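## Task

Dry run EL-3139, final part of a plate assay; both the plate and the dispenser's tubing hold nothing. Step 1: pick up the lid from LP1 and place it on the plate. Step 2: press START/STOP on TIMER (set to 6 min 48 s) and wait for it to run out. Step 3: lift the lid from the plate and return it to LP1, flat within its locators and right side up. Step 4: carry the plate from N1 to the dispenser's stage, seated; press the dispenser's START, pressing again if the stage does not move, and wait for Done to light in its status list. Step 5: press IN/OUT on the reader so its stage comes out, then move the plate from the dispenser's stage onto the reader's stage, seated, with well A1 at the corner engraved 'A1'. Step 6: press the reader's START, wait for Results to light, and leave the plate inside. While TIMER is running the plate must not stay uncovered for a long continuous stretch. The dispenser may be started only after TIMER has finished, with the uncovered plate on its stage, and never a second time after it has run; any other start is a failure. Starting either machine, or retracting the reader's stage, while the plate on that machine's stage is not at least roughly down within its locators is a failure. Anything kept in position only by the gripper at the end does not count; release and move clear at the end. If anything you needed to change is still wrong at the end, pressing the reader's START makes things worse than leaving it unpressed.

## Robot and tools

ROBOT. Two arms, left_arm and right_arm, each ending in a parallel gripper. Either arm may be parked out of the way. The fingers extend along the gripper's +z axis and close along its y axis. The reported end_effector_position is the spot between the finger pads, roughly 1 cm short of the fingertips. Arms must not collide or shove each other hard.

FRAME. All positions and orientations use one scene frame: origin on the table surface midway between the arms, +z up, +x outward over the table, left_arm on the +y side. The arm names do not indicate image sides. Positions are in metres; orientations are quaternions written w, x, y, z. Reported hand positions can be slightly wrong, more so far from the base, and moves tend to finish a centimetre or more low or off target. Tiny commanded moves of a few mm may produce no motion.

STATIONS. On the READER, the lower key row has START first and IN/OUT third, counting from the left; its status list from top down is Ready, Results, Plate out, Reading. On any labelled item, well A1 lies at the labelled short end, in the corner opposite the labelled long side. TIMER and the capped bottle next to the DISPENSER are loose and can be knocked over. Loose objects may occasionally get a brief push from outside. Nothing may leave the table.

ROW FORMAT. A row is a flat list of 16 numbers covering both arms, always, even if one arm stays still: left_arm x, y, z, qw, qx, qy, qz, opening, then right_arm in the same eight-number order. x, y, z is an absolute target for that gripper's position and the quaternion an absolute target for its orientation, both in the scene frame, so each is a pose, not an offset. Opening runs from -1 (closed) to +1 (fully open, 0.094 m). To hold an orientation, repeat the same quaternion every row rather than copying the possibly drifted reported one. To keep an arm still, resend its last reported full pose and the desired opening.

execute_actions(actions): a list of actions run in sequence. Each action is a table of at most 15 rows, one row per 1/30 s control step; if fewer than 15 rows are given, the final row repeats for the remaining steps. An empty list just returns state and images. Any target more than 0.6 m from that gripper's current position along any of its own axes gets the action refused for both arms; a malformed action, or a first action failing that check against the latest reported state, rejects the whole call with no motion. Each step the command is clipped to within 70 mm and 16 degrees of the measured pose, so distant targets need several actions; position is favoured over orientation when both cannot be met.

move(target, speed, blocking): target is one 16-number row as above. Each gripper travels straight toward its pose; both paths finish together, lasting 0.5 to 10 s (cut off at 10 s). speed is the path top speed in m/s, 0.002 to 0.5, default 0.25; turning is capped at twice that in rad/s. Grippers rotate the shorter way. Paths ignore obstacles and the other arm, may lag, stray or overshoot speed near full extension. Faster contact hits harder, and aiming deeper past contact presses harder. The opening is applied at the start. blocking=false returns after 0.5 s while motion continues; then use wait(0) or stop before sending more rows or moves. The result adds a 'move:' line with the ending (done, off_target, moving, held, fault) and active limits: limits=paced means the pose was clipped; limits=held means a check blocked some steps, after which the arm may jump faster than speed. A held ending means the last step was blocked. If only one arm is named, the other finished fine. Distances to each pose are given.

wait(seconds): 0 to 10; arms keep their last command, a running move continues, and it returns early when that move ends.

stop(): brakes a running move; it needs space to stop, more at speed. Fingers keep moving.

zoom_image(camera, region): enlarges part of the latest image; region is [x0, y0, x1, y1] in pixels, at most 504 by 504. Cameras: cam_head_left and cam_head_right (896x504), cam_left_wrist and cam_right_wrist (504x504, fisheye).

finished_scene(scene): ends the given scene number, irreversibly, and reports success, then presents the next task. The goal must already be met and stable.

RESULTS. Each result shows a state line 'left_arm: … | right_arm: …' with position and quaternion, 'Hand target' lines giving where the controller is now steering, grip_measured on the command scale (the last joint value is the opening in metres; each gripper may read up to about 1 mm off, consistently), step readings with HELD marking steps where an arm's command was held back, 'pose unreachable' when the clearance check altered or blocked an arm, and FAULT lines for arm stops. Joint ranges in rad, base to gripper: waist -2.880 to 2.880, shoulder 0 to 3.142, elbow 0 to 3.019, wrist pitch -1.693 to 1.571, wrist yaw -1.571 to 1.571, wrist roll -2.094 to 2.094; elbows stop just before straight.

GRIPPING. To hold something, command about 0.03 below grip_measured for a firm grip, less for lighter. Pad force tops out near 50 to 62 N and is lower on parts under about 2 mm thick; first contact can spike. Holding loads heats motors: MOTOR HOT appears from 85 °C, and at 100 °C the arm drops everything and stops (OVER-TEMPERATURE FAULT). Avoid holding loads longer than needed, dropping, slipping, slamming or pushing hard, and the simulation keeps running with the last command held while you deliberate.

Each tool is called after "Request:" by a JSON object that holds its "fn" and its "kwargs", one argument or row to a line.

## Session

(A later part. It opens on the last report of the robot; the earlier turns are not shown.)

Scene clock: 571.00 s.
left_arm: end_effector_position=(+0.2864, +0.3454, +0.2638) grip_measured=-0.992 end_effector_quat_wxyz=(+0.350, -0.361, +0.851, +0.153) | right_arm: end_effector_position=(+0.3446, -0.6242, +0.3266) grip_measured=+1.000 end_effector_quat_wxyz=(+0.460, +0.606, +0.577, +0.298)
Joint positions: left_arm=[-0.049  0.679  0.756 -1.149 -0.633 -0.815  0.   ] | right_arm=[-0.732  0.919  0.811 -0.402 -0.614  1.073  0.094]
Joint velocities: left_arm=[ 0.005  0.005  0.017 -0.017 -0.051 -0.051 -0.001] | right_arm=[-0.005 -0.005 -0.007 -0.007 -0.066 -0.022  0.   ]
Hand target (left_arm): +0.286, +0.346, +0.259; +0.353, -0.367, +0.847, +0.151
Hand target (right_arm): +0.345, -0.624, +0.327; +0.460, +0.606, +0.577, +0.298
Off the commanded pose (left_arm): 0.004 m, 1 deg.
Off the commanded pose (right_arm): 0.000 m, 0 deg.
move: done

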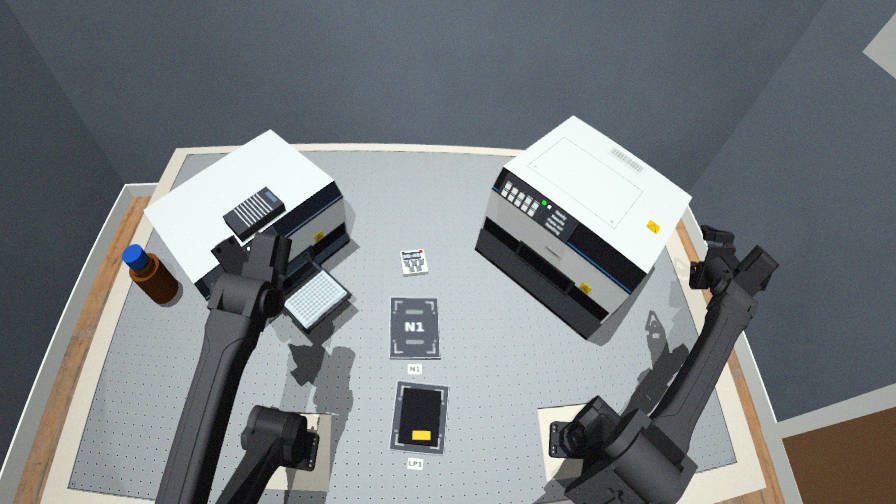

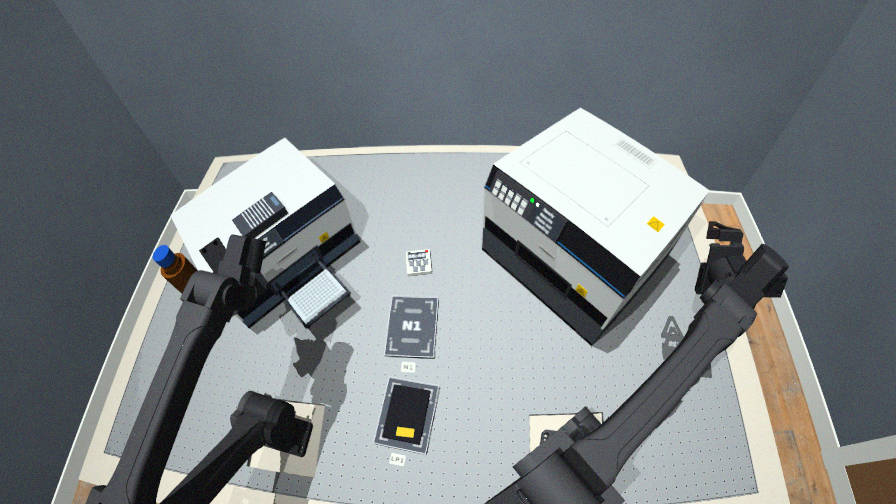

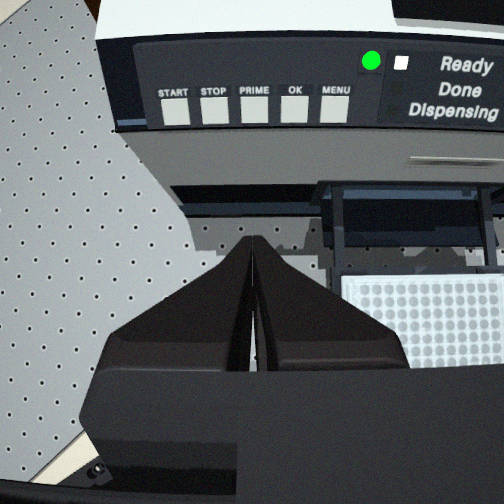

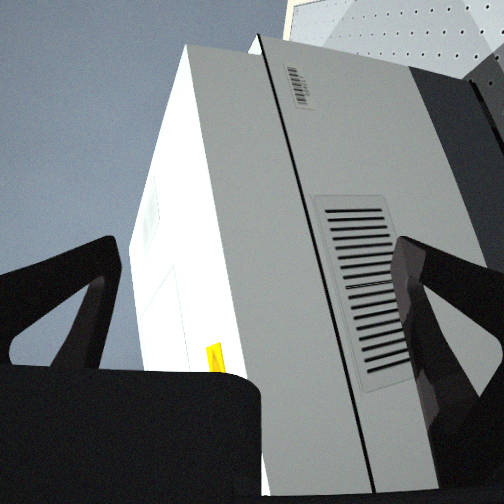

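Request:
{"fn": "move", "kwargs": {
  "target": [0.298,0.416,0.242,0.351,-0.369,0.847,0.153,-1,0.3446,-0.6242,0.3266,0.460,0.606,0.577,0.298,1]
}}

Scene clock: 575.10 s.
left_arm: end_effector_position=(+0.2982, +0.4165, +0.2513) grip_measured=-0.992 end_effector_quat_wxyz=(+0.358, -0.375, +0.841, +0.152) | right_arm: end_effector_position=(+0.3446, -0.6242, +0.3266) grip_measured=+1.000 end_effector_quat_wxyz=(+0.460, +0.606, +0.577, +0.298)
Joint positions: left_arm=[ 0.314  0.673  0.695 -0.902 -0.44  -0.494  0.   ] | right_arm=[-0.732  0.919  0.811 -0.402 -0.614  1.073  0.094]
Joint velocities: left_arm=[ 0.005 -0.015  0.007 -0.007 -0.051 -0.051 -0.   ] | right_arm=[-0.015 -0.015 -0.002  0.007  0.022 -0.066  0.   ]
Hand target (left_arm): +0.299, +0.416, +0.243; +0.354, -0.368, +0.846, +0.153
Hand target (right_arm): +0.345, -0.624, +0.327; +0.460, +0.606, +0.577, +0.298
Off the commanded pose (left_arm): 0.009 m, 1 deg.
Off the commanded pose (right_arm): 0.000 m, 0 deg.
move: done

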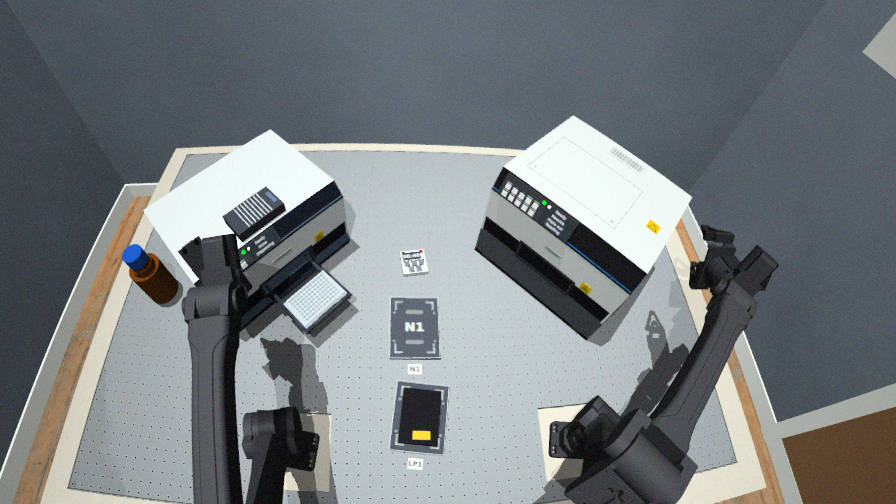

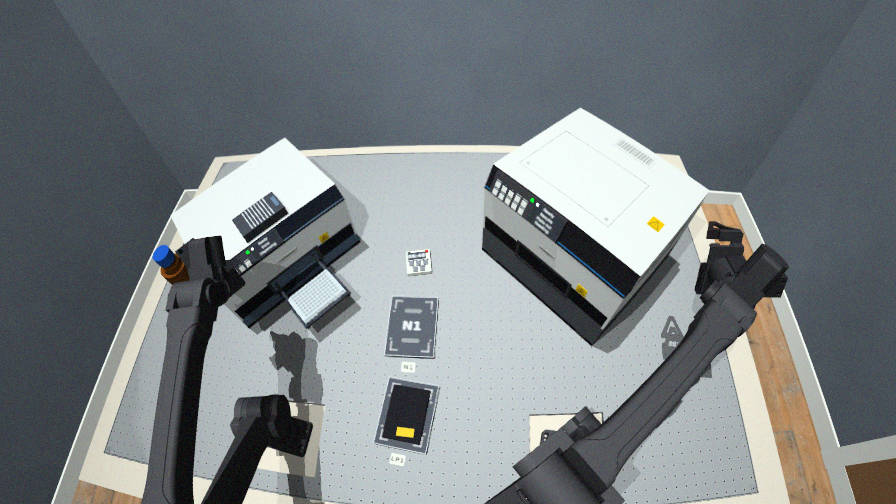

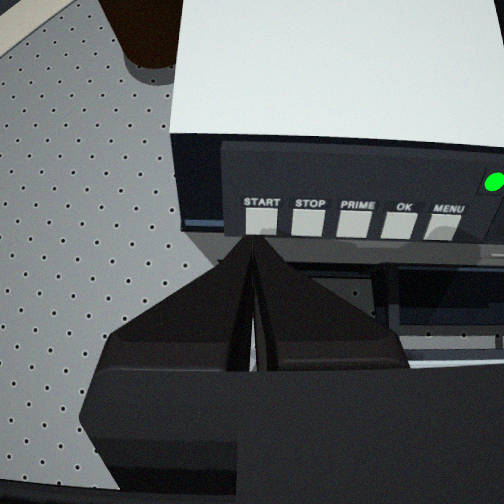

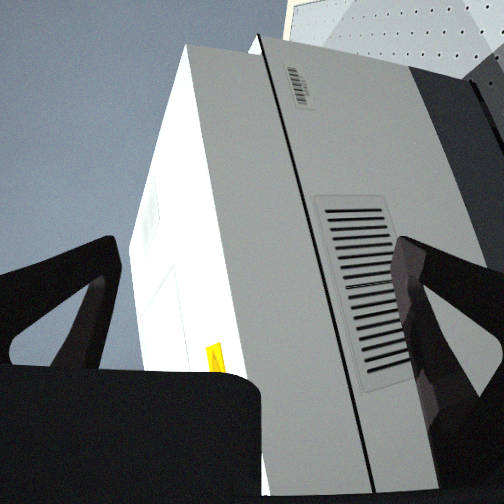

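Request:
{"fn": "execute_actions", "kwargs": {
  "actions": [
    [[0.306,0.419,0.220,0.351,-0.369,0.847,0.153,-1,0.3446,-0.6242,0.3266,0.460,0.606,0.577,0.298,1]]
  ]
}}

Scene clock: 577.27 s.
left_arm: end_effector_position=(+0.3059, +0.4171, +0.2239) grip_measured=-0.992 end_effector_quat_wxyz=(+0.351, -0.372, +0.846, +0.152) | right_arm: end_effector_position=(+0.3446, -0.6242, +0.3266) grip_measured=+1.000 end_effector_quat_wxyz=(+0.460, +0.606, +0.577, +0.298)
Joint positions: left_arm=[ 0.314  0.71   0.643 -0.828 -0.435 -0.49   0.   ] | right_arm=[-0.732  0.919  0.811 -0.402 -0.614  1.073  0.094]
Joint velocities: left_arm=[-0.005 -0.005 -0.022 -0.002 -0.007  0.037 -0.001] | right_arm=[-0.015 -0.005 -0.012 -0.017 -0.066  0.022  0.   ]
Hand target (left_arm): +0.306, +0.419, +0.220; +0.351, -0.369, +0.847, +0.153
Hand target (right_arm): +0.345, -0.624, +0.327; +0.460, +0.606, +0.577, +0.298
Off the commanded pose (left_arm): 0.004 m, 0 deg.
Off the commanded pose (right_arm): 0.000 m, 0 deg.
Step readings (end_effector_position):
0: left_arm (+0.2982, +0.4165, +0.2513) | right_arm (+0.3446, -0.6242, +0.3266)
1: left_arm (+0.2998, +0.4167, +0.2500) | right_arm (+0.3446, -0.6242, +0.3266)
2: left_arm (+0.3021, +0.4170, +0.2477) | right_arm (+0.3446, -0.6242, +0.3266)
4: left_arm (+0.3035, +0.4169, +0.2377) | right_arm (+0.3446, -0.6242, +0.3266)
8: left_arm (+0.3044, +0.4168, +0.2239) | right_arm (+0.3446, -0.6242, +0.3266)
15: end_effector_position above

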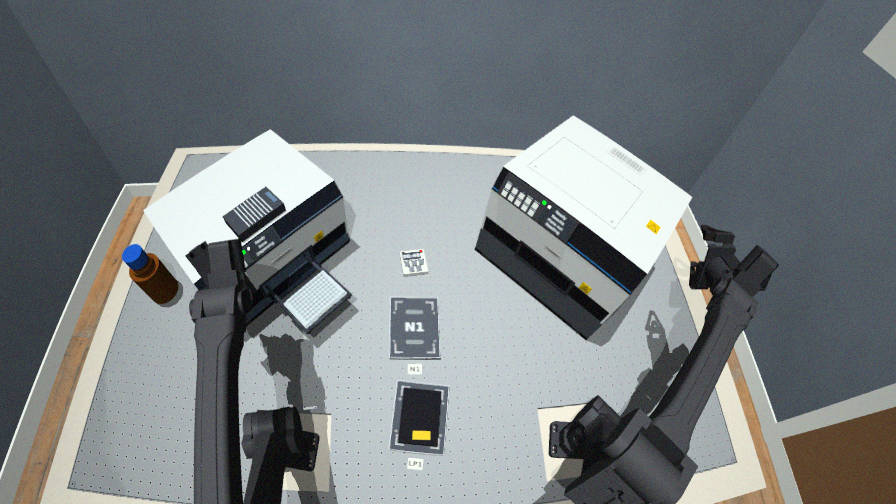

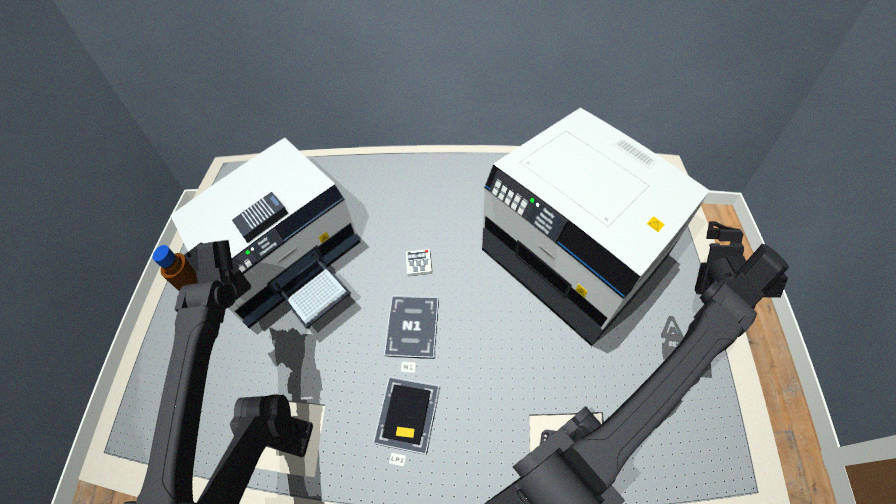

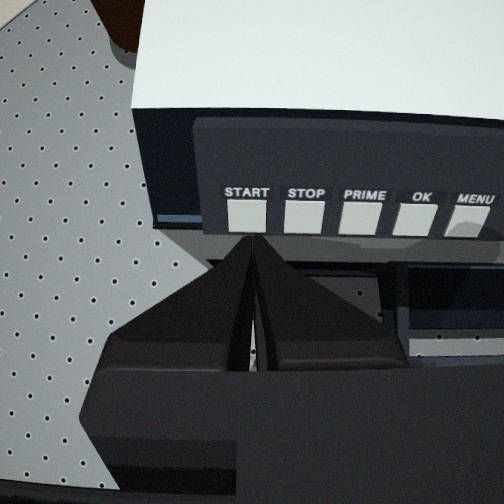

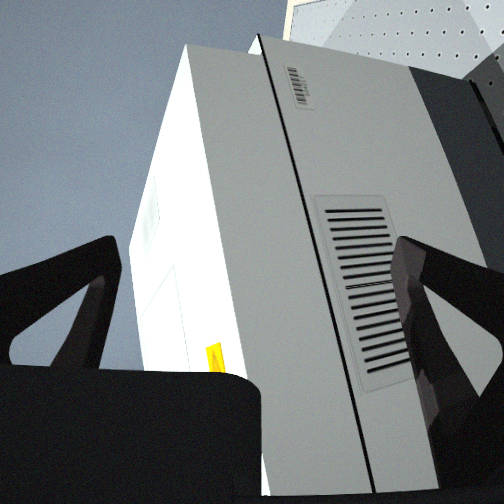

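Request:
{"fn": "execute_actions", "kwargs": {
  "actions": [
    [[0.310,0.429,0.221,0.353,-0.372,0.845,0.155,-1,0.3446,-0.6242,0.3266,0.460,0.606,0.577,0.298,1]]
  ]
}}

Scene clock: 579.80 s.
left_arm: end_effector_position=(+0.3074, +0.4268, +0.2245) grip_measured=-0.992 end_effector_quat_wxyz=(+0.354, -0.375, +0.843, +0.154) | right_arm: end_effector_position=(+0.3446, -0.6242, +0.3266) grip_measured=+1.000 end_effector_quat_wxyz=(+0.460, +0.606, +0.577, +0.298)
Joint positions: left_arm=[ 0.353  0.718  0.643 -0.801 -0.417 -0.462  0.   ] | right_arm=[-0.732  0.919  0.811 -0.402 -0.614  1.073  0.094]
Joint velocities: left_arm=[ 0.005 -0.005  0.022 -0.002  0.037 -0.007  0.001] | right_arm=[ 0.005 -0.005 -0.012  0.007 -0.022 -0.007  0.   ]
Hand target (left_arm): +0.310, +0.429, +0.221; +0.353, -0.372, +0.845, +0.155
Hand target (right_arm): +0.345, -0.624, +0.327; +0.460, +0.606, +0.577, +0.298
Off the commanded pose (left_arm): 0.005 m, 0 deg.
Off the commanded pose (right_arm): 0.000 m, 0 deg.
Step readings (end_effector_position):
0: left_arm (+0.3059, +0.4171, +0.2239) | right_arm (+0.3446, -0.6242, +0.3266)
1: left_arm (+0.3069, +0.4171, +0.2240) | right_arm (+0.3446, -0.6242, +0.3266)
2: left_arm (+0.3077, +0.4189, +0.2244) | right_arm (+0.3446, -0.6242, +0.3266)
4: left_arm (+0.3078, +0.4241, +0.2251) | right_arm (+0.3446, -0.6242, +0.3266)
8: left_arm (+0.3074, +0.4268, +0.2245) | right_arm (+0.3446, -0.6242, +0.3266)
15: end_effector_position above

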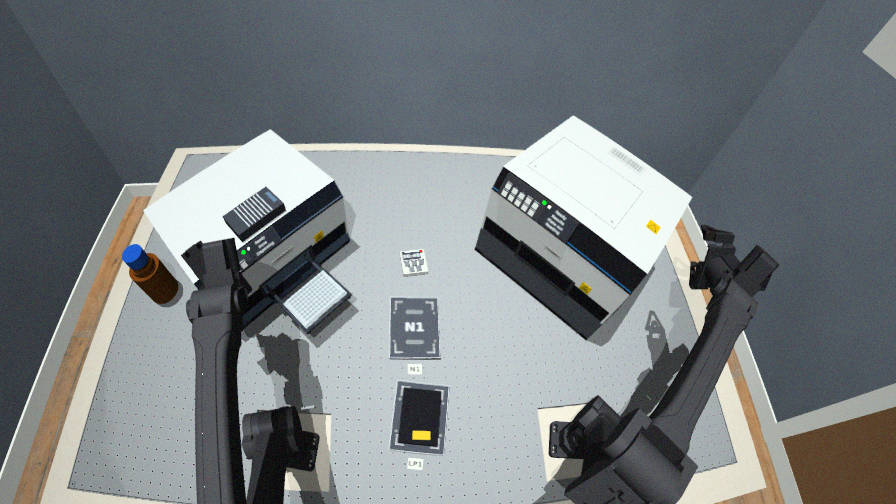

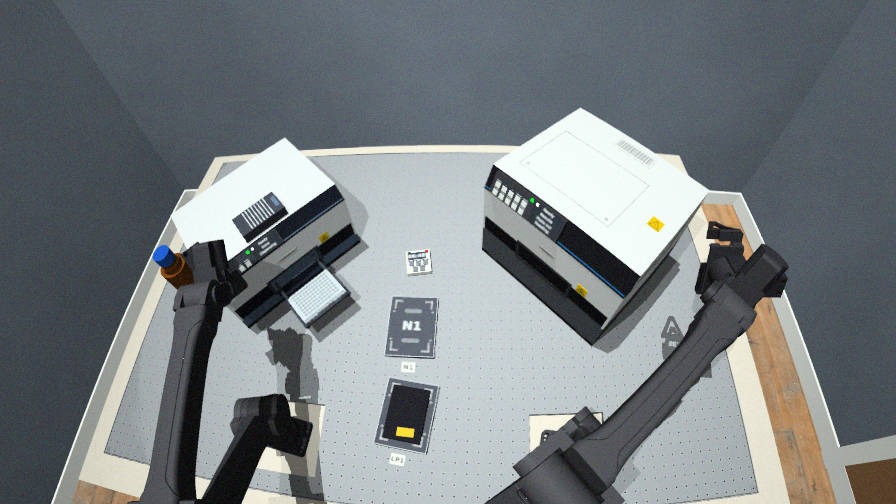

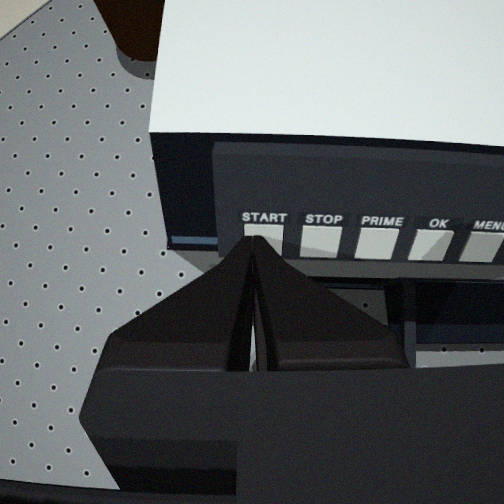

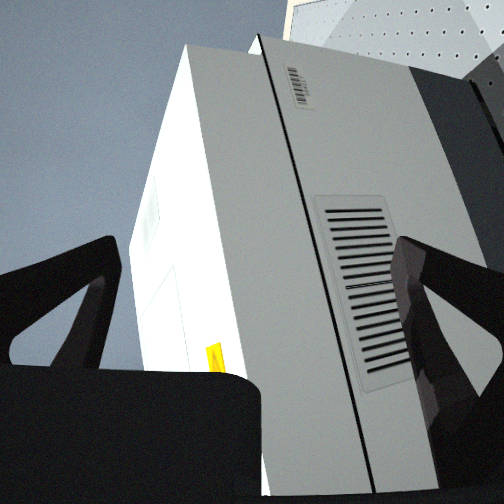

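Request:
{"fn": "execute_actions", "kwargs": {
  "actions": [
    [[0.312,0.422,0.218,0.353,-0.368,0.846,0.153,-1,0.3446,-0.6242,0.3266,0.460,0.606,0.577,0.298,1]]
  ]
}}

Scene clock: 582.80 s.
left_arm: end_effector_position=(+0.3092, +0.4236, +0.2241) grip_measured=-0.992 end_effector_quat_wxyz=(+0.354, -0.369, +0.845, +0.153) | right_arm: end_effector_position=(+0.3446, -0.6242, +0.3266) grip_measured=+1.000 end_effector_quat_wxyz=(+0.460, +0.606, +0.577, +0.298)
Joint positions: left_arm=[ 0.339  0.721  0.643 -0.801 -0.421 -0.461  0.   ] | right_arm=[-0.732  0.919  0.811 -0.402 -0.614  1.073  0.094]
Joint velocities: left_arm=[-0.005 -0.015  0.007 -0.002 -0.007  0.066  0.   ] | right_arm=[ 0.005 -0.005 -0.012 -0.007 -0.022 -0.007  0.   ]
Hand target (left_arm): +0.312, +0.422, +0.218; +0.353, -0.368, +0.846, +0.153
Hand target (right_arm): +0.345, -0.624, +0.327; +0.460, +0.606, +0.577, +0.298
Off the commanded pose (left_arm): 0.007 m, 0 deg.
Off the commanded pose (right_arm): 0.000 m, 0 deg.
Step readings (end_effector_position):
0: left_arm (+0.3074, +0.4268, +0.2245) | right_arm (+0.3446, -0.6242, +0.3266)
1: left_arm (+0.3074, +0.4268, +0.2246) | right_arm (+0.3446, -0.6242, +0.3266)
2: left_arm (+0.3077, +0.4261, +0.2247) | right_arm (+0.3446, -0.6242, +0.3266)
4: left_arm (+0.3087, +0.4243, +0.2247) | right_arm (+0.3446, -0.6242, +0.3266)
8: left_arm (+0.3092, +0.4236, +0.2241) | right_arm (+0.3446, -0.6242, +0.3266)
15: end_effector_position above

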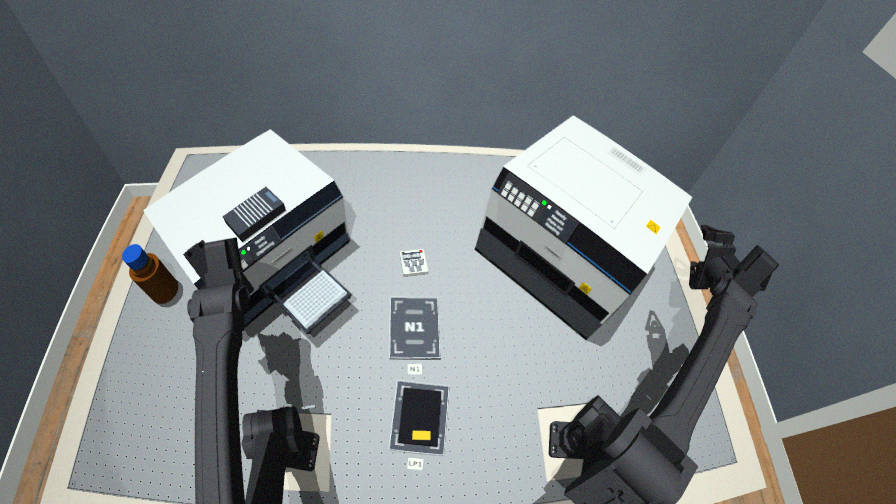

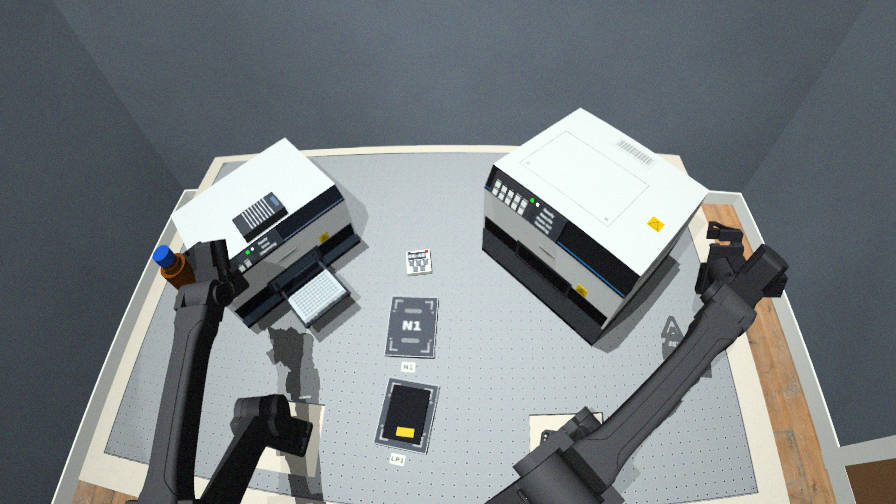

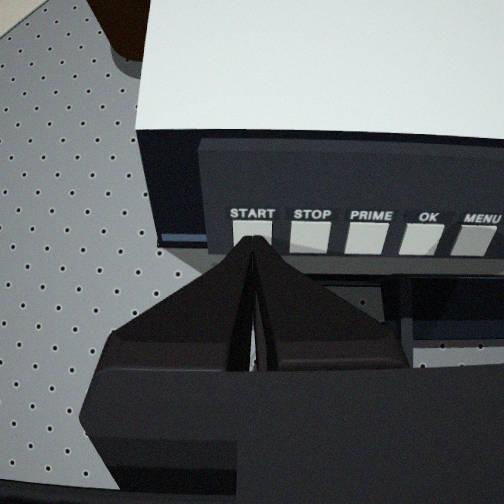

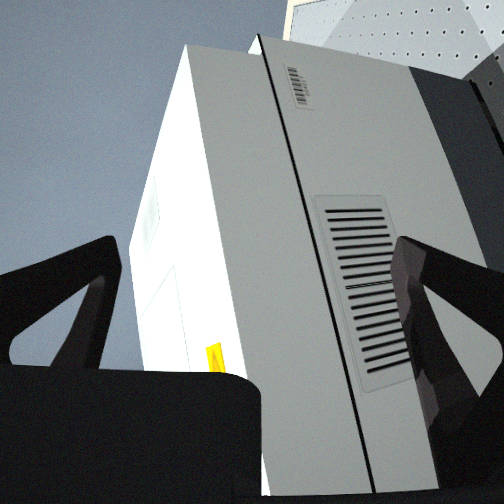

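Request:
{"fn": "execute_actions", "kwargs": {
  "actions": [
    [[0.315,0.428,0.211,0.345,-0.372,0.848,0.154,-1,0.3446,-0.6242,0.3266,0.460,0.606,0.577,0.298,1]]
  ]
}}

Scene clock: 585.57 s.
left_arm: end_effector_position=(+0.3112, +0.4237, +0.2231) grip_measured=-0.992 end_effector_quat_wxyz=(+0.354, -0.369, +0.846, +0.152) | right_arm: end_effector_position=(+0.3446, -0.6242, +0.3266) grip_measured=+1.000 end_effector_quat_wxyz=(+0.460, +0.606, +0.577, +0.298)
Joint positions: left_arm=[ 0.339  0.727  0.643 -0.794 -0.419 -0.461  0.   ] | right_arm=[-0.732  0.919  0.811 -0.402 -0.614  1.073  0.094]
Joint velocities: left_arm=[-0.015 -0.005 -0.017  0.022 -0.037 -0.037  0.001] | right_arm=[-0.005 -0.005  0.007 -0.022 -0.022 -0.022  0.   ]
Hand target (left_arm): +0.314, +0.428, +0.211; +0.345, -0.372, +0.848, +0.154
Hand target (right_arm): +0.345, -0.624, +0.327; +0.460, +0.606, +0.577, +0.298
Off the commanded pose (left_arm): 0.013 m, 1 deg.
Off the commanded pose (right_arm): 0.000 m, 0 deg.
Step readings (end_effector_position):
0: left_arm (+0.3092, +0.4236, +0.2241) | right_arm (+0.3446, -0.6242, +0.3266)
1: left_arm (+0.3099, +0.4236, +0.2239) | right_arm (+0.3446, -0.6242, +0.3266)
2: left_arm (+0.3108, +0.4237, +0.2234) | right_arm (+0.3446, -0.6242, +0.3266)
4: left_arm (+0.3112, +0.4237, +0.2231) | right_arm (+0.3446, -0.6242, +0.3266)
8: left_arm (+0.3112, +0.4237, +0.2231) | right_arm (+0.3446, -0.6242, +0.3266)
15: end_effector_position above

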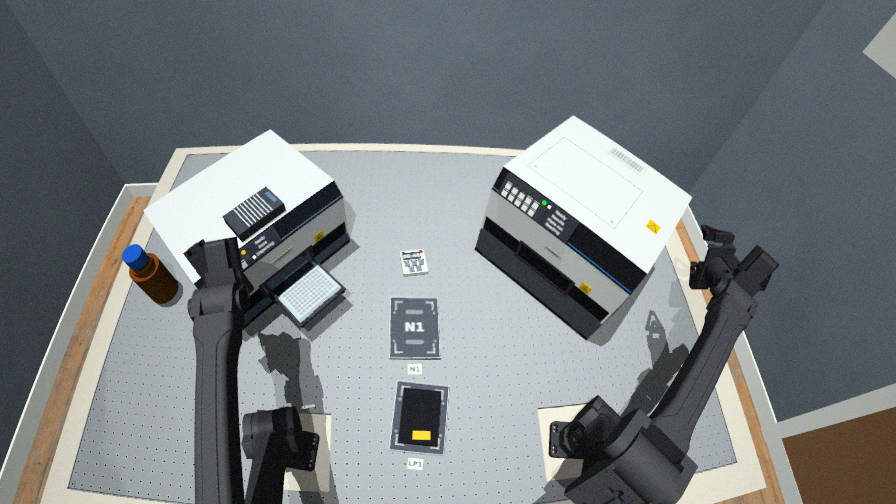

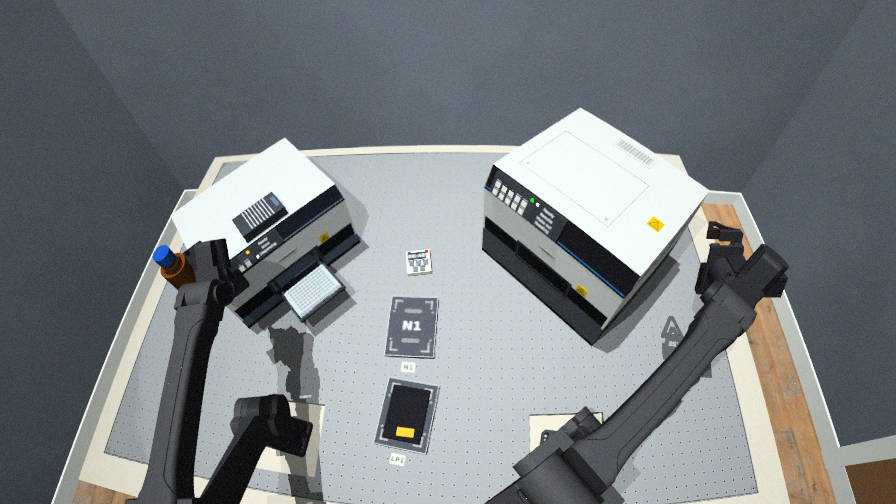

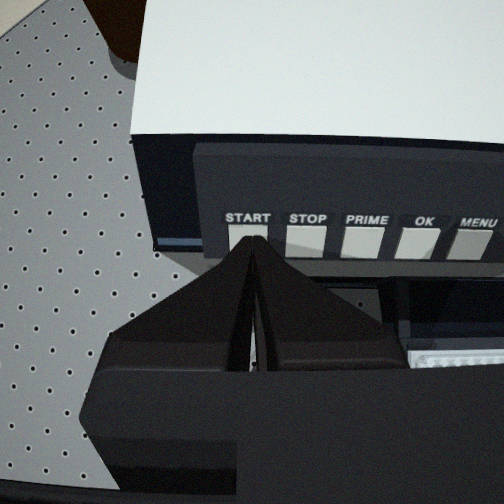

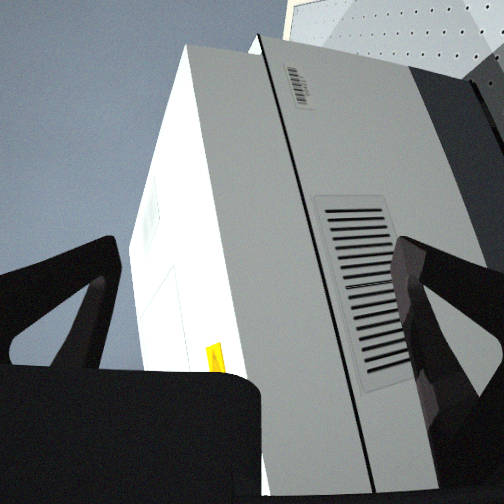

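Request:
{"fn": "execute_actions", "kwargs": {
  "actions": [
    [[0.285,0.395,0.255,0.37,-0.369,0.84,0.153,-1,0.3446,-0.6242,0.3266,0.460,0.606,0.577,0.298,1]]
  ]
}}

Request:
{"fn": "move", "kwargs": {
  "target": [0.30,0.15,0.33,0.36,0.16,0.917,-0.06,-1,0.3446,-0.6242,0.3266,0.460,0.606,0.577,0.298,1],
  "speed": 0.35
}}

Request:
{"fn": "move", "kwargs": {
  "target": [0.43,-0.14,0.36,0.38,0.397,0.815,-0.185,-1,0.3446,-0.6242,0.3266,0.460,0.606,0.577,0.298,1],
  "speed": 0.3
}}

Scene clock: 591.03 s.
left_arm: end_effector_position=(+0.2792, +0.3953, +0.2397) grip_measured=-0.992 end_effector_quat_wxyz=(+0.360, -0.361, +0.846, +0.157) | right_arm: end_effector_position=(+0.3446, -0.6242, +0.3266) grip_measured=+1.000 end_effector_quat_wxyz=(+0.460, +0.606, +0.577, +0.298)
Joint positions: left_arm=[ 0.213  0.6    0.643 -0.954 -0.504 -0.549  0.   ] | right_arm=[-0.732  0.919  0.811 -0.402 -0.614  1.073  0.094]
Joint velocities: left_arm=[-0.015  0.005  0.007 -0.007  0.007 -0.037 -0.001] | right_arm=[-0.005 -0.015 -0.017 -0.007  0.007 -0.051  0.   ]
Hand target (left_arm): +0.284, +0.395, +0.255; +0.369, -0.369, +0.839, +0.152
Hand target (right_arm): +0.345, -0.624, +0.327; +0.460, +0.606, +0.577, +0.298
Off the commanded pose (left_arm): 0.016 m, 2 deg.
Off the commanded pose (right_arm): 0.000 m, 0 deg.
Step readings (end_effector_position):
0: left_arm (+0.3112, +0.4237, +0.2231) | right_arm (+0.3446, -0.6242, +0.3266)
1: left_arm (+0.3061, +0.4240, +0.2243) | right_arm (+0.3446, -0.6242, +0.3266)
2: left_arm (+0.2993, +0.4197, +0.2253) | right_arm (+0.3446, -0.6242, +0.3266)
4: left_arm (+0.2896, +0.4077, +0.2314) | right_arm (+0.3446, -0.6242, +0.3266)
8: left_arm (+0.2802, +0.3956, +0.2427) | right_arm (+0.3446, -0.6242, +0.3266)
15: end_effector_position above

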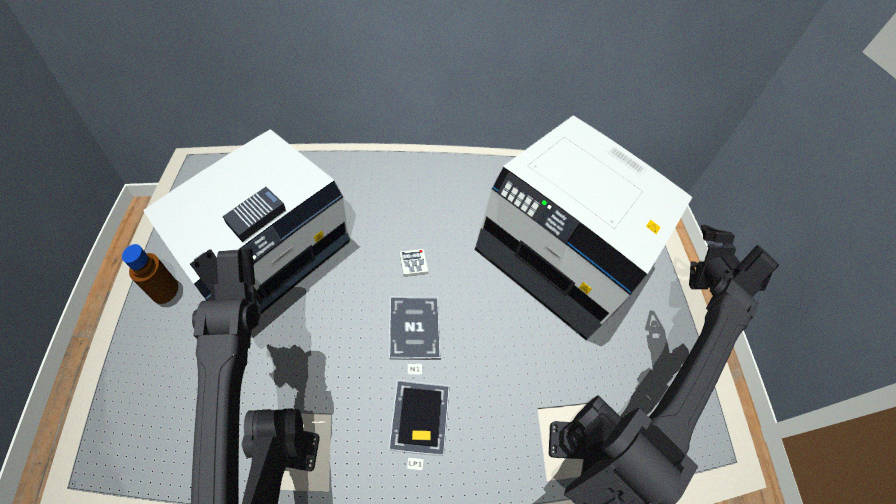

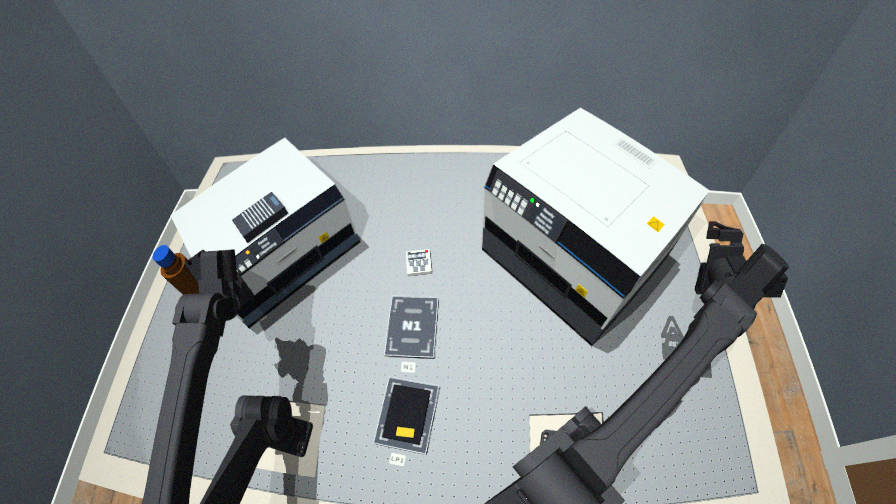

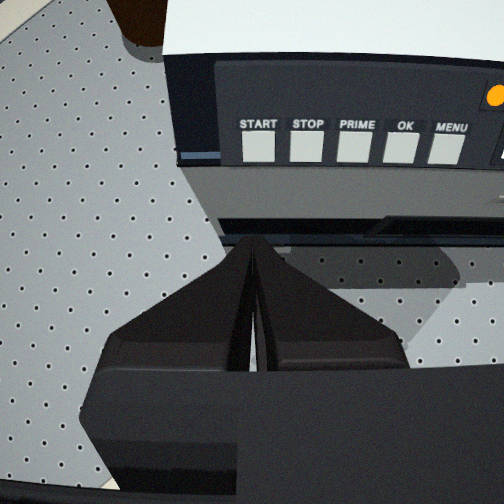

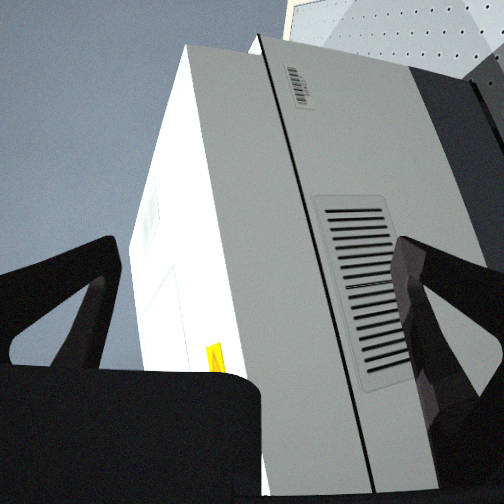

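Scene clock: 593.20 s.
left_arm: end_effector_position=(+0.2888, +0.1566, +0.2984) grip_measured=-0.992 end_effector_quat_wxyz=(+0.330, +0.151, +0.930, -0.053) | right_arm: end_effector_position=(+0.3446, -0.6242, +0.3266) grip_measured=+1.000 end_effector_quat_wxyz=(+0.460, +0.606, +0.577, +0.298)
Joint positions: left_arm=[-0.411  0.686  0.862 -1.078 -0.139 -0.17   0.   ] | right_arm=[-0.732  0.919  0.811 -0.402 -0.614  1.073  0.094]
Joint velocities: left_arm=[ 0.005 -0.005 -0.007  0.012  0.022  0.007  0.001] | right_arm=[-0.005 -0.005 -0.012  0.002 -0.051 -0.022  0.   ]
Hand target (left_arm): +0.294, +0.150, +0.330; +0.354, +0.159, +0.920, -0.063
Hand target (right_arm): +0.345, -0.624, +0.327; +0.460, +0.606, +0.577, +0.298
Off the commanded pose (left_arm): 0.034 m, 4 deg.
Off the commanded pose (right_arm): 0.000 m, 0 deg.
move: off_target (left_arm)

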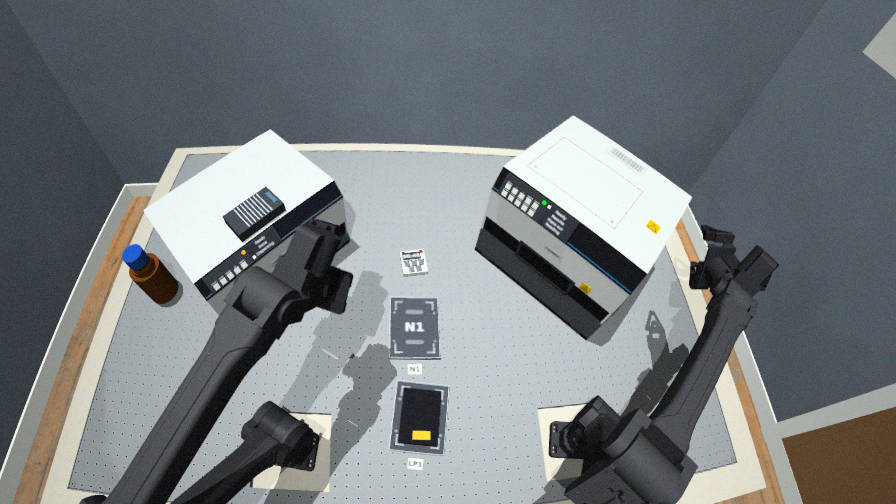

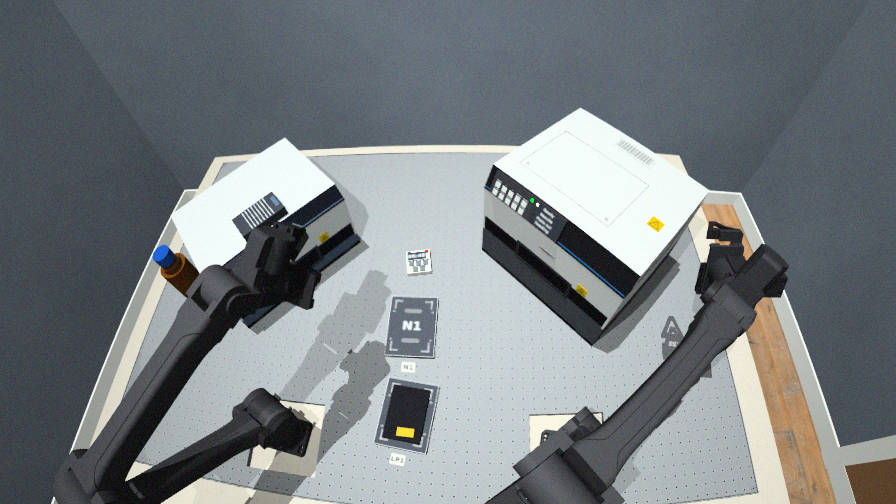

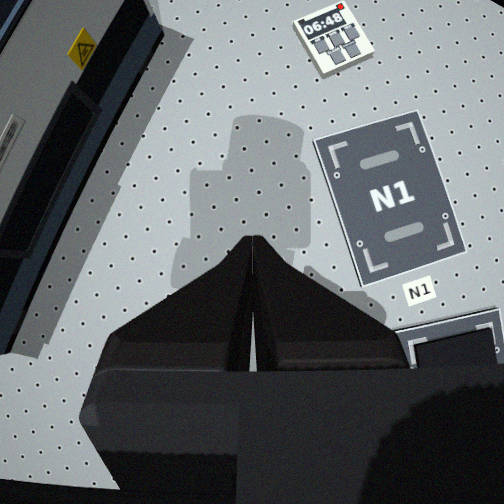

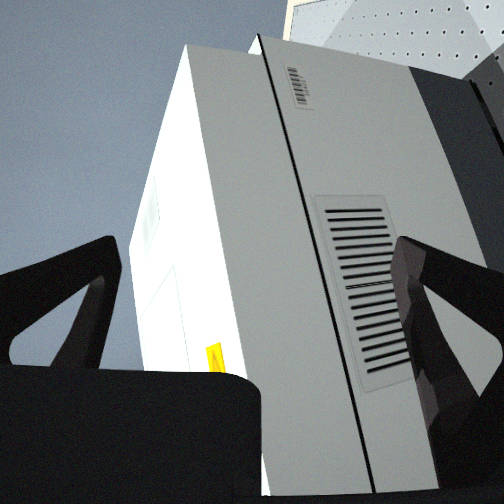

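Scene clock: 594.83 s.
left_arm: end_effector_position=(+0.4183, -0.1255, +0.3247) grip_measured=-0.992 end_effector_quat_wxyz=(+0.347, +0.393, +0.834, -0.175) | right_arm: end_effector_position=(+0.3446, -0.6242, +0.3266) grip_measured=+1.000 end_effector_quat_wxyz=(+0.460, +0.606, +0.577, +0.298)
Joint positions: left_arm=[-0.649  1.388  1.34  -0.73   0.091  0.063  0.   ] | right_arm=[-0.732  0.919  0.811 -0.402 -0.614  1.073  0.094]
Joint velocities: left_arm=[-0.015 -0.005  0.007 -0.007  0.022 -0.037 -0.001] | right_arm=[-0.005  0.005 -0.007 -0.002 -0.066  0.022  0.   ]
Hand target (left_arm): +0.425, -0.139, +0.360; +0.377, +0.398, +0.816, -0.185
Hand target (right_arm): +0.345, -0.624, +0.327; +0.460, +0.606, +0.577, +0.298
Off the commanded pose (left_arm): 0.040 m, 5 deg.
Off the commanded pose (right_arm): 0.000 m, 0 deg.
move: off_target (left_arm)

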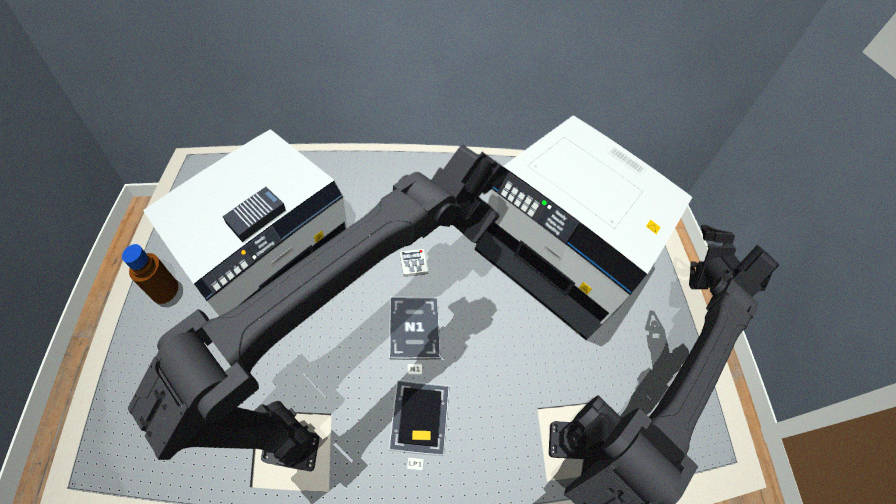

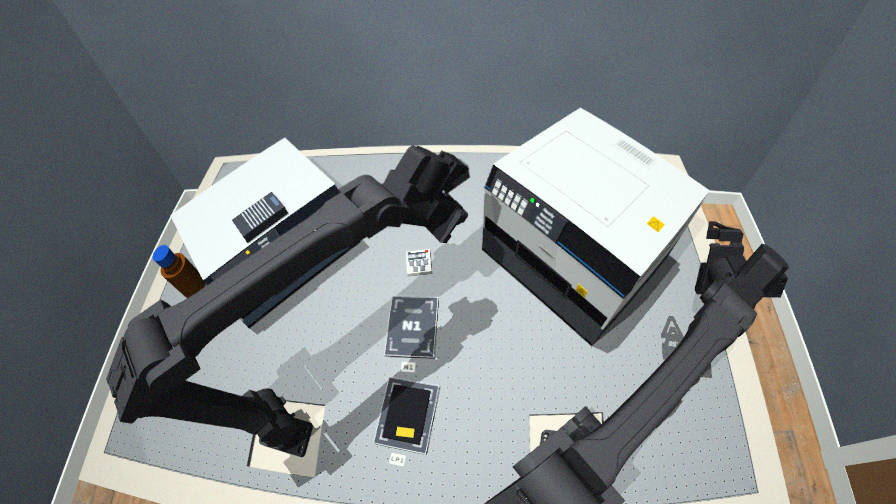

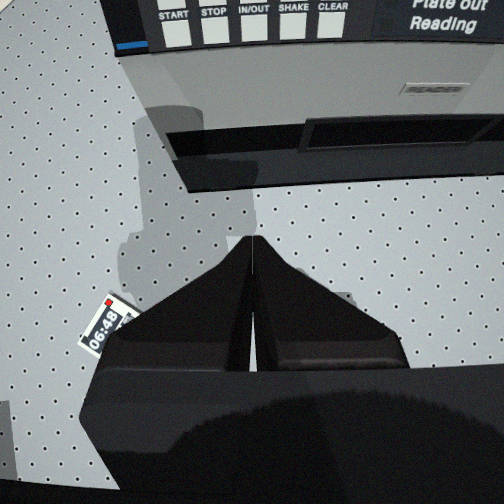

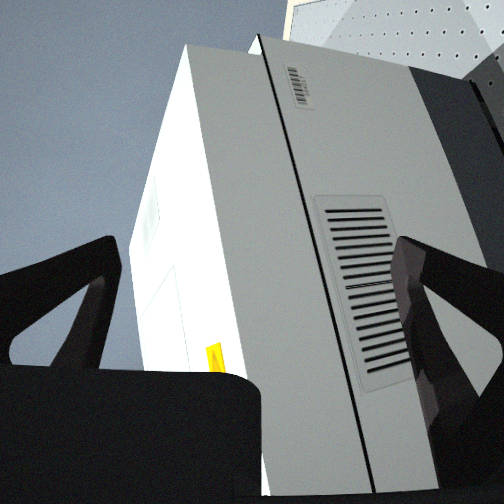

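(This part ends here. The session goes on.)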